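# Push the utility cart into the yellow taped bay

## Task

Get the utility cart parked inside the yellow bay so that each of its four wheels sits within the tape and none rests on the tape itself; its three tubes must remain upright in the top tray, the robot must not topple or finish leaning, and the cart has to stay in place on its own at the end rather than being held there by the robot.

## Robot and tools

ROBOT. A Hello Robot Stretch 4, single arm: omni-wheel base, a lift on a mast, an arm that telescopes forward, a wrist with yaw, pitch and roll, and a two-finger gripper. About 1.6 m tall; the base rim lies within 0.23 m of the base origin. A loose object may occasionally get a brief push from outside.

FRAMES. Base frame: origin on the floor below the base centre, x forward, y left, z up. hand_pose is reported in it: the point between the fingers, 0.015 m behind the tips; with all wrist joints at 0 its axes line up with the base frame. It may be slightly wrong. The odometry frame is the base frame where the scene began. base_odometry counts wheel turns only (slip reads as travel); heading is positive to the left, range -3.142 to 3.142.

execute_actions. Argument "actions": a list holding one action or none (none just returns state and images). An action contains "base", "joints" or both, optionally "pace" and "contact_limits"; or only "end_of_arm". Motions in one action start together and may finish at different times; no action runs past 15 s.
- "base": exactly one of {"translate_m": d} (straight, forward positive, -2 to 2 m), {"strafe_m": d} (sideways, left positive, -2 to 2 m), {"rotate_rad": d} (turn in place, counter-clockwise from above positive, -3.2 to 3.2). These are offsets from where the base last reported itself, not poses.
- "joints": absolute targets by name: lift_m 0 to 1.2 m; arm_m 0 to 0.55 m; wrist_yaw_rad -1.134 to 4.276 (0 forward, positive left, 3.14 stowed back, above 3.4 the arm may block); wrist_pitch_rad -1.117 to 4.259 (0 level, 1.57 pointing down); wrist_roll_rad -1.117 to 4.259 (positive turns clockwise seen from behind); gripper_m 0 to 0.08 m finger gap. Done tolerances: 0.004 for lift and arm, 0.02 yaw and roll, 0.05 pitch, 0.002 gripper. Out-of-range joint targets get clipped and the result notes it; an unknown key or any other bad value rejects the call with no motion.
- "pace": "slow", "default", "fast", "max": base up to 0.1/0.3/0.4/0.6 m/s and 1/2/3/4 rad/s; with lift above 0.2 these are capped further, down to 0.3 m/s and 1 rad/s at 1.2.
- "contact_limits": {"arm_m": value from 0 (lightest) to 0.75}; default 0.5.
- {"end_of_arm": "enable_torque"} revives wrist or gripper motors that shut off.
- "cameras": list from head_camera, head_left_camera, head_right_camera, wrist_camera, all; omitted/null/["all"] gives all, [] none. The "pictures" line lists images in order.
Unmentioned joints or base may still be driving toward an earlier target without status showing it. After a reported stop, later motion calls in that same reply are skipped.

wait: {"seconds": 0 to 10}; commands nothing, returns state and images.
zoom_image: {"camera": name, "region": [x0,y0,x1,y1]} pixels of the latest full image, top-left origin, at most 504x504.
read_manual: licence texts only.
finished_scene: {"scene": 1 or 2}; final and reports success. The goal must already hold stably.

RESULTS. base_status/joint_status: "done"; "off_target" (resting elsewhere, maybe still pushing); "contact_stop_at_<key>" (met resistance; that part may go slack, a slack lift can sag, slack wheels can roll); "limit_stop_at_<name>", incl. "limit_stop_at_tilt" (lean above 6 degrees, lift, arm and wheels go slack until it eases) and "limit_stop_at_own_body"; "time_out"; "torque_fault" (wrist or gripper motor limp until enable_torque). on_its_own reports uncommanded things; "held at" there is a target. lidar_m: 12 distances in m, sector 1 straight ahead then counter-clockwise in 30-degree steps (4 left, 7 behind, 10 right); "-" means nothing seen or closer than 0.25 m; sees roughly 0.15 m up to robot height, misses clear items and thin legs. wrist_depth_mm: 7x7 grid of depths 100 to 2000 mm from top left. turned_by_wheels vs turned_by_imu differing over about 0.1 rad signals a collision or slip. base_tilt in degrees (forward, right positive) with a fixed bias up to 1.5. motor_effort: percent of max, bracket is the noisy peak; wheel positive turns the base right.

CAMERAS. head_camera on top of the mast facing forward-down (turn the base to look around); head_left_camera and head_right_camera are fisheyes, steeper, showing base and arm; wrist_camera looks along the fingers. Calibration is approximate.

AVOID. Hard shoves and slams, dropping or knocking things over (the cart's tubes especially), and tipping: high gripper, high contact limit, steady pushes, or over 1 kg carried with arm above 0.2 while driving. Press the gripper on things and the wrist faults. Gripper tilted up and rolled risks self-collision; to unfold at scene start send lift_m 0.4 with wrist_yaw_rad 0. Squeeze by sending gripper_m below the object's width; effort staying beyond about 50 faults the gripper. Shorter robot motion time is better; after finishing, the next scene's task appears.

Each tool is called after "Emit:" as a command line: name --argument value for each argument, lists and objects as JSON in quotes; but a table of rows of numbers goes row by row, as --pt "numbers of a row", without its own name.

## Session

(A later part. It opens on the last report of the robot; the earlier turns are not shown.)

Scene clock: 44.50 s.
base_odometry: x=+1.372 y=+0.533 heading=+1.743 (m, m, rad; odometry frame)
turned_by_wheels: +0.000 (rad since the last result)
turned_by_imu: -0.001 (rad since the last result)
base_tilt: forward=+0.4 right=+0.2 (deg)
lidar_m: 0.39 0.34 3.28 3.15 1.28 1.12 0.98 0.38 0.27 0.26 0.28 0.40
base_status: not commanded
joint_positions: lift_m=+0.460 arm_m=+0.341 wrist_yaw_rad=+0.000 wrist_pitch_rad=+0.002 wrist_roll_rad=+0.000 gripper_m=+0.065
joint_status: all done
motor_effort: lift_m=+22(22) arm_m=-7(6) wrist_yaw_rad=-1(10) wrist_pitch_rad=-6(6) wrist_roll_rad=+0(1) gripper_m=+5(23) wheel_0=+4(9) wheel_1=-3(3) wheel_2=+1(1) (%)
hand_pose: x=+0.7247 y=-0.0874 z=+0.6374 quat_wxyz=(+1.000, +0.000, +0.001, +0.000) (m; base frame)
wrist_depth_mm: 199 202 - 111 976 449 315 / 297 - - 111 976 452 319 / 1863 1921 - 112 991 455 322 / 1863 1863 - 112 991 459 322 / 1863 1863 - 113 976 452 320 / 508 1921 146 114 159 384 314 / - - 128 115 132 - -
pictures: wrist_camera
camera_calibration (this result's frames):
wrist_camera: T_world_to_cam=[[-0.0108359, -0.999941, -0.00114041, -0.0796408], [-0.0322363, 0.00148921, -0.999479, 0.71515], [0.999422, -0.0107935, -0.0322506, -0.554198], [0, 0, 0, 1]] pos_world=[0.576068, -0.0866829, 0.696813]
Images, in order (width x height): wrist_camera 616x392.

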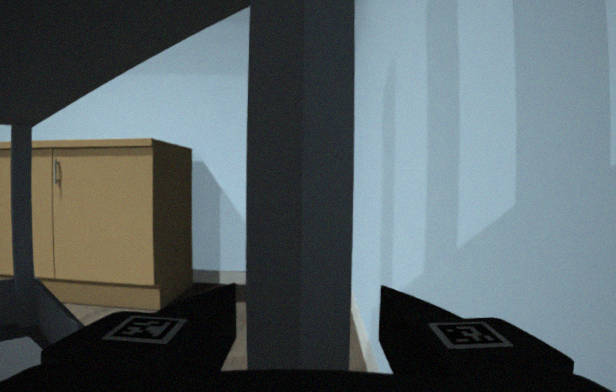

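Emit:
execute_actions --actions '[{"joints": {"arm_m": 0.22}, "pace": "fast"}]'

Scene clock: 45.83 s.
base_odometry: x=+1.372 y=+0.533 heading=+1.743 (m, m, rad; odometry frame)
turned_by_wheels: +0.000 (rad since the last result)
turned_by_imu: -0.001 (rad since the last result)
base_tilt: forward=+0.3 right=+0.1 (deg)
lidar_m: 0.40 0.35 3.28 3.13 1.24 1.11 1.01 0.40 0.26 0.25 0.26 0.42
base_status: not commanded
joint_positions: lift_m=+0.460 arm_m=+0.221 wrist_yaw_rad=+0.000 wrist_pitch_rad=+0.003 wrist_roll_rad=+0.000 gripper_m=+0.065
joint_status: all done
motor_effort: lift_m=+22(22) arm_m=-8(7) wrist_yaw_rad=+0(1) wrist_pitch_rad=-7(8) wrist_roll_rad=+2(0) gripper_m=+5(5) wheel_0=+5(4) wheel_1=-3(3) wheel_2=+1(0) (%)
hand_pose: x=+0.6049 y=-0.0875 z=+0.6374 quat_wxyz=(+1.000, +0.000, +0.001, +0.000) (m; base frame)
wrist_depth_mm: 198 202 201 222 976 442 312 / 294 303 309 238 976 449 315 / 615 - - 238 991 452 319 / - 1921 - 239 960 452 317 / - - - 240 946 445 315 / 591 521 159 241 158 382 312 / - - 146 242 132 - -
pictures: head_camera, head_left_camera, head_right_camera, wrist_camera
camera_calibration (this result's frames):
wrist_camera: T_world_to_cam=[[-0.0113286, -0.999935, -0.00113565, -0.0807482], [-0.0326662, 0.0015052, -0.999465, 0.711449], [0.999402, -0.0112854, -0.0326811, -0.434238], [0, 0, 0, 1]] pos_world=[0.456304, -0.0867144, 0.696785]
Images, in order (width x height): head_camera 420x560, head_left_camera 420x672, head_right_camera 420x672, wrist_camera 616x392.

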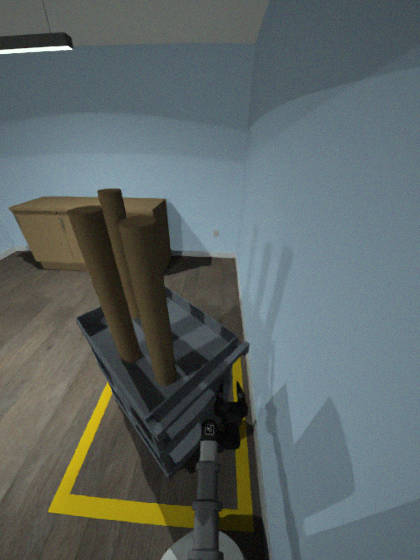

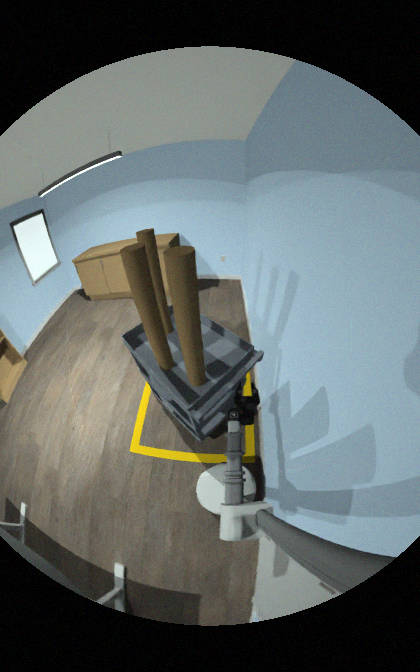

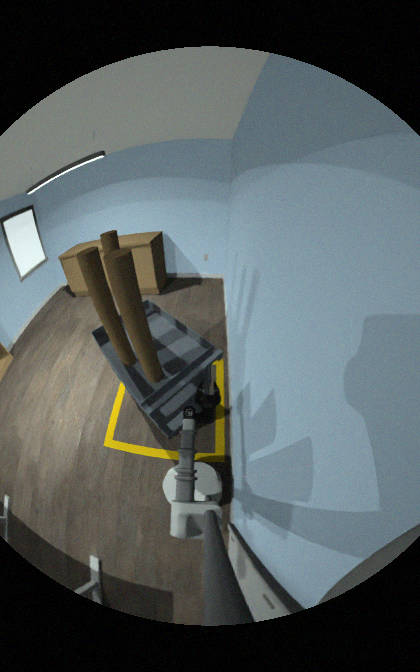

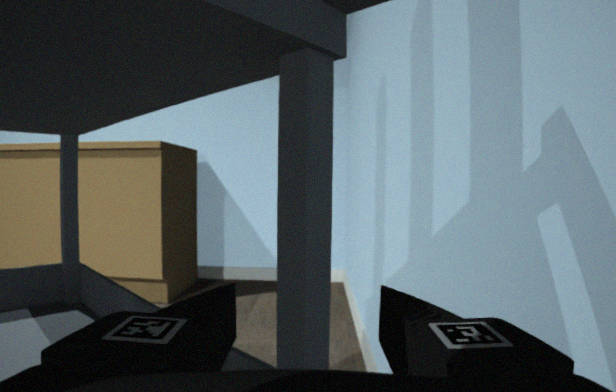

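Emit:
execute_actions --actions '[]'

Scene clock: 46.17 s.
base_odometry: x=+1.372 y=+0.533 heading=+1.743 (m, m, rad; odometry frame)
turned_by_wheels: +0.000 (rad since the last result)
turned_by_imu: +0.000 (rad since the last result)
base_tilt: forward=+0.3 right=+0.1 (deg)
lidar_m: 0.34 0.33 3.25 3.14 1.26 1.11 0.98 0.38 0.26 0.25 0.28 0.42
base_status: not commanded
joint_positions: lift_m=+0.460 arm_m=+0.221 wrist_yaw_rad=+0.000 wrist_pitch_rad=+0.003 wrist_roll_rad=+0.000 gripper_m=+0.065
joint_status: all done
motor_effort: lift_m=+22(22) arm_m=-8(7) wrist_yaw_rad=+0(1) wrist_pitch_rad=-8(8) wrist_roll_rad=+0(0) gripper_m=+4(5) wheel_0=+4(4) wheel_1=-3(3) wheel_2=+0(0) (%)
hand_pose: x=+0.6049 y=-0.0875 z=+0.6374 quat_wxyz=(+1.000, +0.000, +0.001, +0.000) (m; base frame)
wrist_depth_mm: 198 202 200 221 960 442 312 / 296 303 310 237 976 449 317 / 615 - - 238 976 455 319 / - 1983 - 239 976 452 319 / - - - 240 946 449 317 / 591 521 158 241 159 379 312 / - - 146 242 132 - -
pictures: head_camera, head_left_camera, head_right_camera, wrist_camera
camera_calibration (this result's frames):
wrist_camera: T_world_to_cam=[[-0.0113287, -0.999935, -0.00113557, -0.0807482], [-0.0326661, 0.00150512, -0.999465, 0.711449], [0.999402, -0.0112855, -0.032681, -0.434238], [0, 0, 0, 1]] pos_world=[0.456304, -0.0867144, 0.696785]
Images, in order (width x height): head_camera 420x560, head_left_camera 420x672, head_right_camera 420x672, wrist_camera 616x392.

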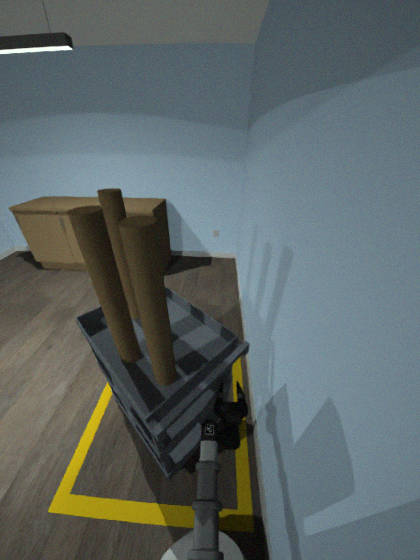

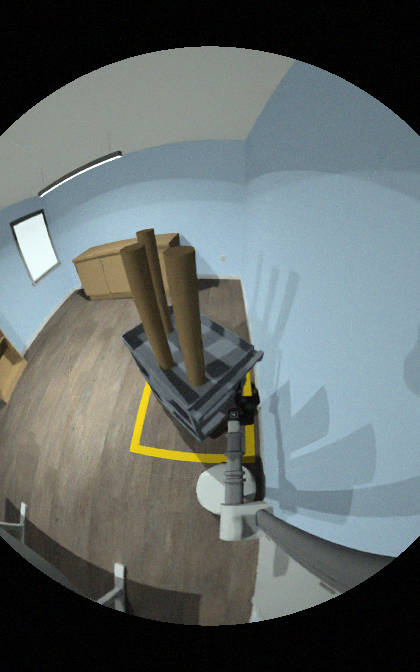

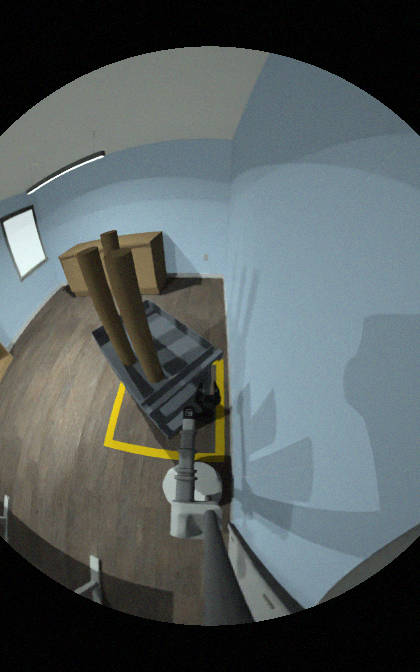

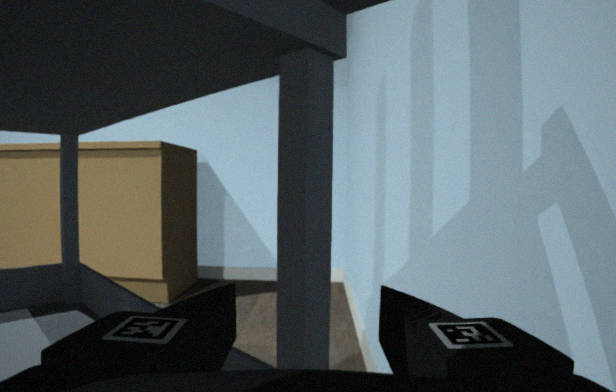

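Emit:
zoom_image --camera "head_camera" --region '[40, 300, 300, 560]'

Emit:
zoom_image --camera "head_left_camera" --region '[100, 300, 300, 500]'

Emit:
zoom_image --camera "head_right_camera" --region '[80, 300, 280, 500]'

Region (40, 300, 300, 560) of head_camera's 420x560 image, scaled by 1.938, with more detail than that image has.

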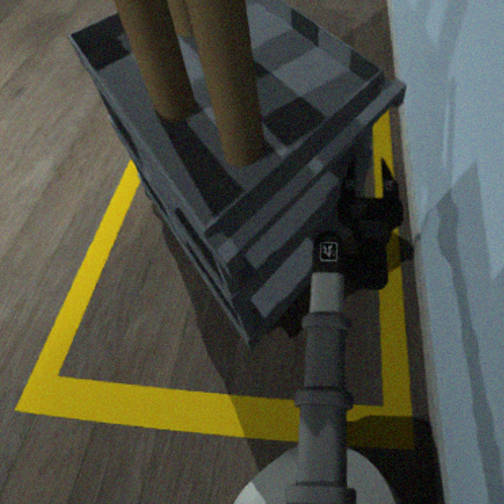

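Region (100, 300, 300, 500) of head_left_camera's 420x672 image, scaled by 2.520, with more detail than that image has.

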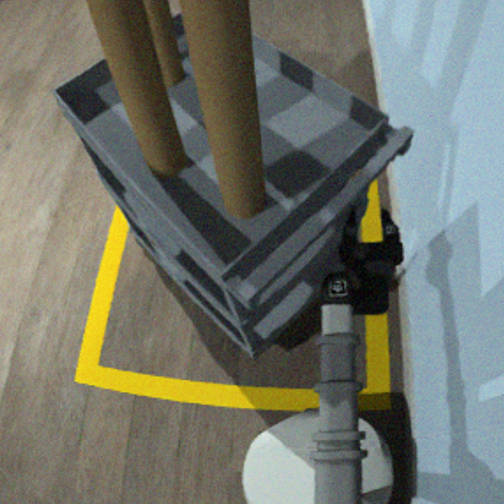

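Region (80, 300, 280, 500) of head_right_camera's 420x672 image, scaled by 2.520, with more detail than that image has.

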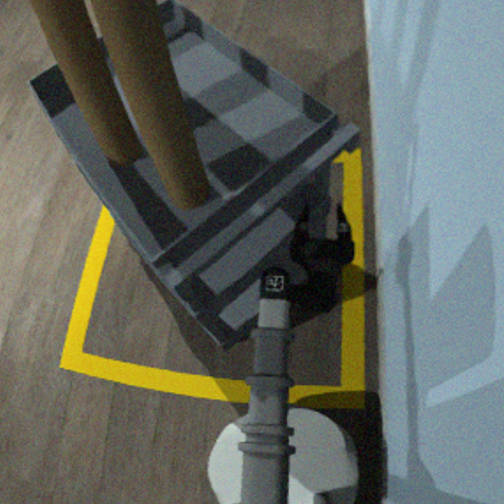

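Emit:
zoom_image --camera "head_camera" --region '[90, 380, 250, 520]'

Emit:
zoom_image --camera "head_left_camera" --region '[110, 340, 230, 470]'

Emit:
zoom_image --camera "head_right_camera" --region '[150, 340, 250, 460]'

Region (90, 380, 250, 520) of head_camera's 420x560 image, scaled by 3.150, with more detail than that image has; it fills the top 441 rows of this view, and the rest is white.

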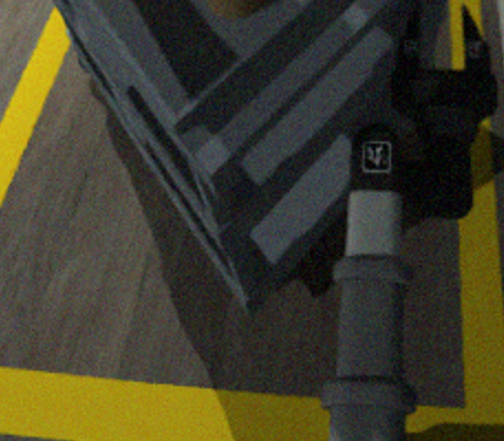

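Region (110, 340, 230, 470) of head_left_camera's 420x672 image, scaled by 3.877, with more detail than that image has; it fills the left 465 columns of this view, and the rest is white.

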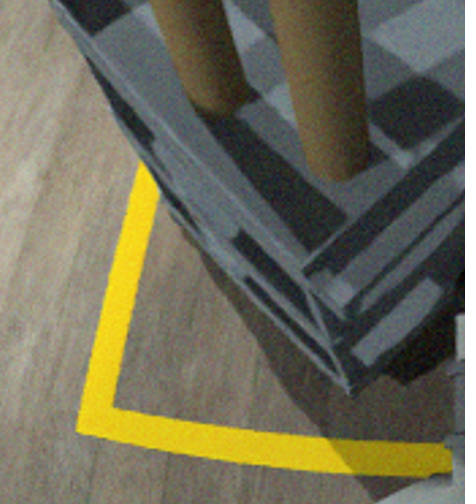

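Region (150, 340, 250, 460) of head_right_camera's 420x672 image, scaled by 4.200, with more detail than that image has.

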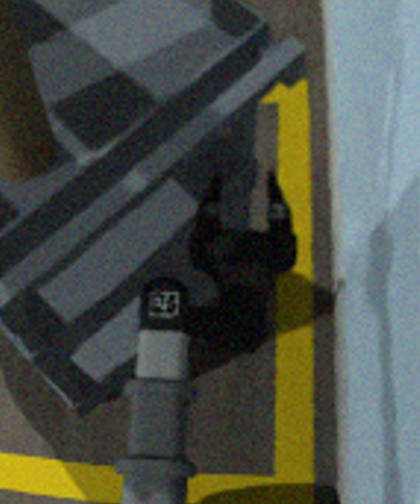

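Emit:
zoom_image --camera "head_camera" --region '[150, 430, 230, 500]'

Emit:
zoom_image --camera "head_left_camera" --region '[180, 400, 250, 470]'

Emit:
zoom_image --camera "head_camera" --region '[60, 300, 150, 400]'

Region (150, 430, 230, 500) of head_camera's 420x560 image, scaled by 6.300, with more detail than that image has; it fills the top 441 rows of this view, and the rest is white.

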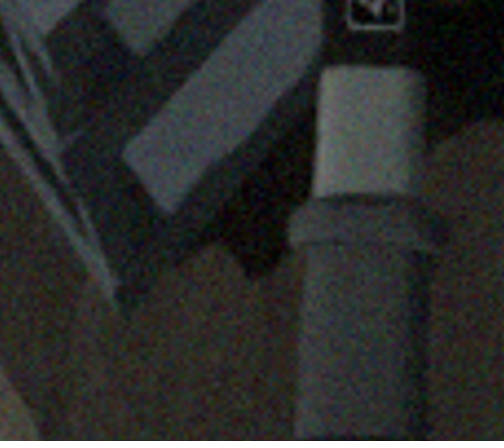

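Region (180, 400, 250, 470) of head_left_camera's 420x672 image, scaled by 7.200, with more detail than that image has.

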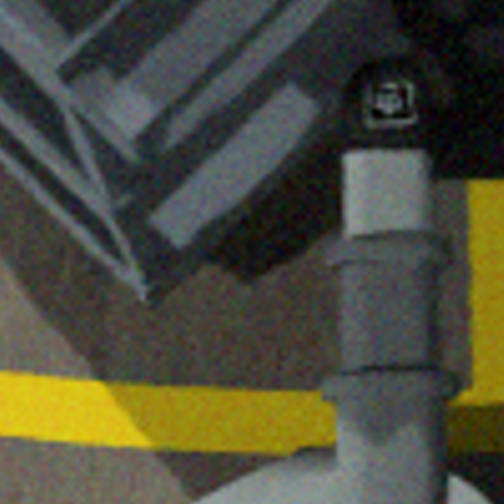

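Region (60, 300, 150, 400) of head_camera's 420x560 image, scaled by 5.040, with more detail than that image has; it fills the left 454 columns of this view, and the rest is white.

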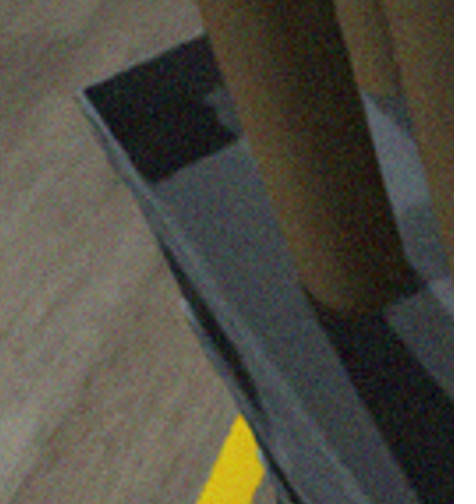

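Emit:
zoom_image --camera "head_camera" --region '[90, 370, 150, 430]'

Emit:
zoom_image --camera "head_left_camera" --region '[125, 365, 185, 425]'

Region (90, 370, 150, 430) of head_camera's 420x560 image, scaled by 8.400, with more detail than that image has.

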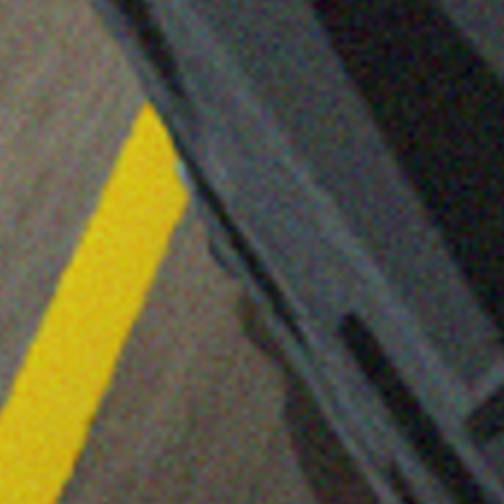

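Region (125, 365, 185, 425) of head_left_camera's 420x672 image, scaled by 8.400, with more detail than that image has.

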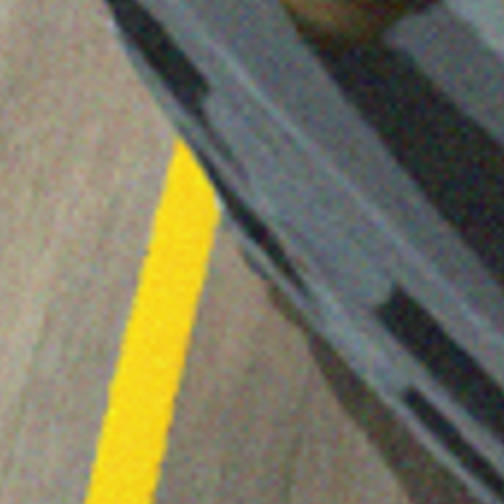

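Emit:
finished_scene --scene 2

The scene is finished: the task was done.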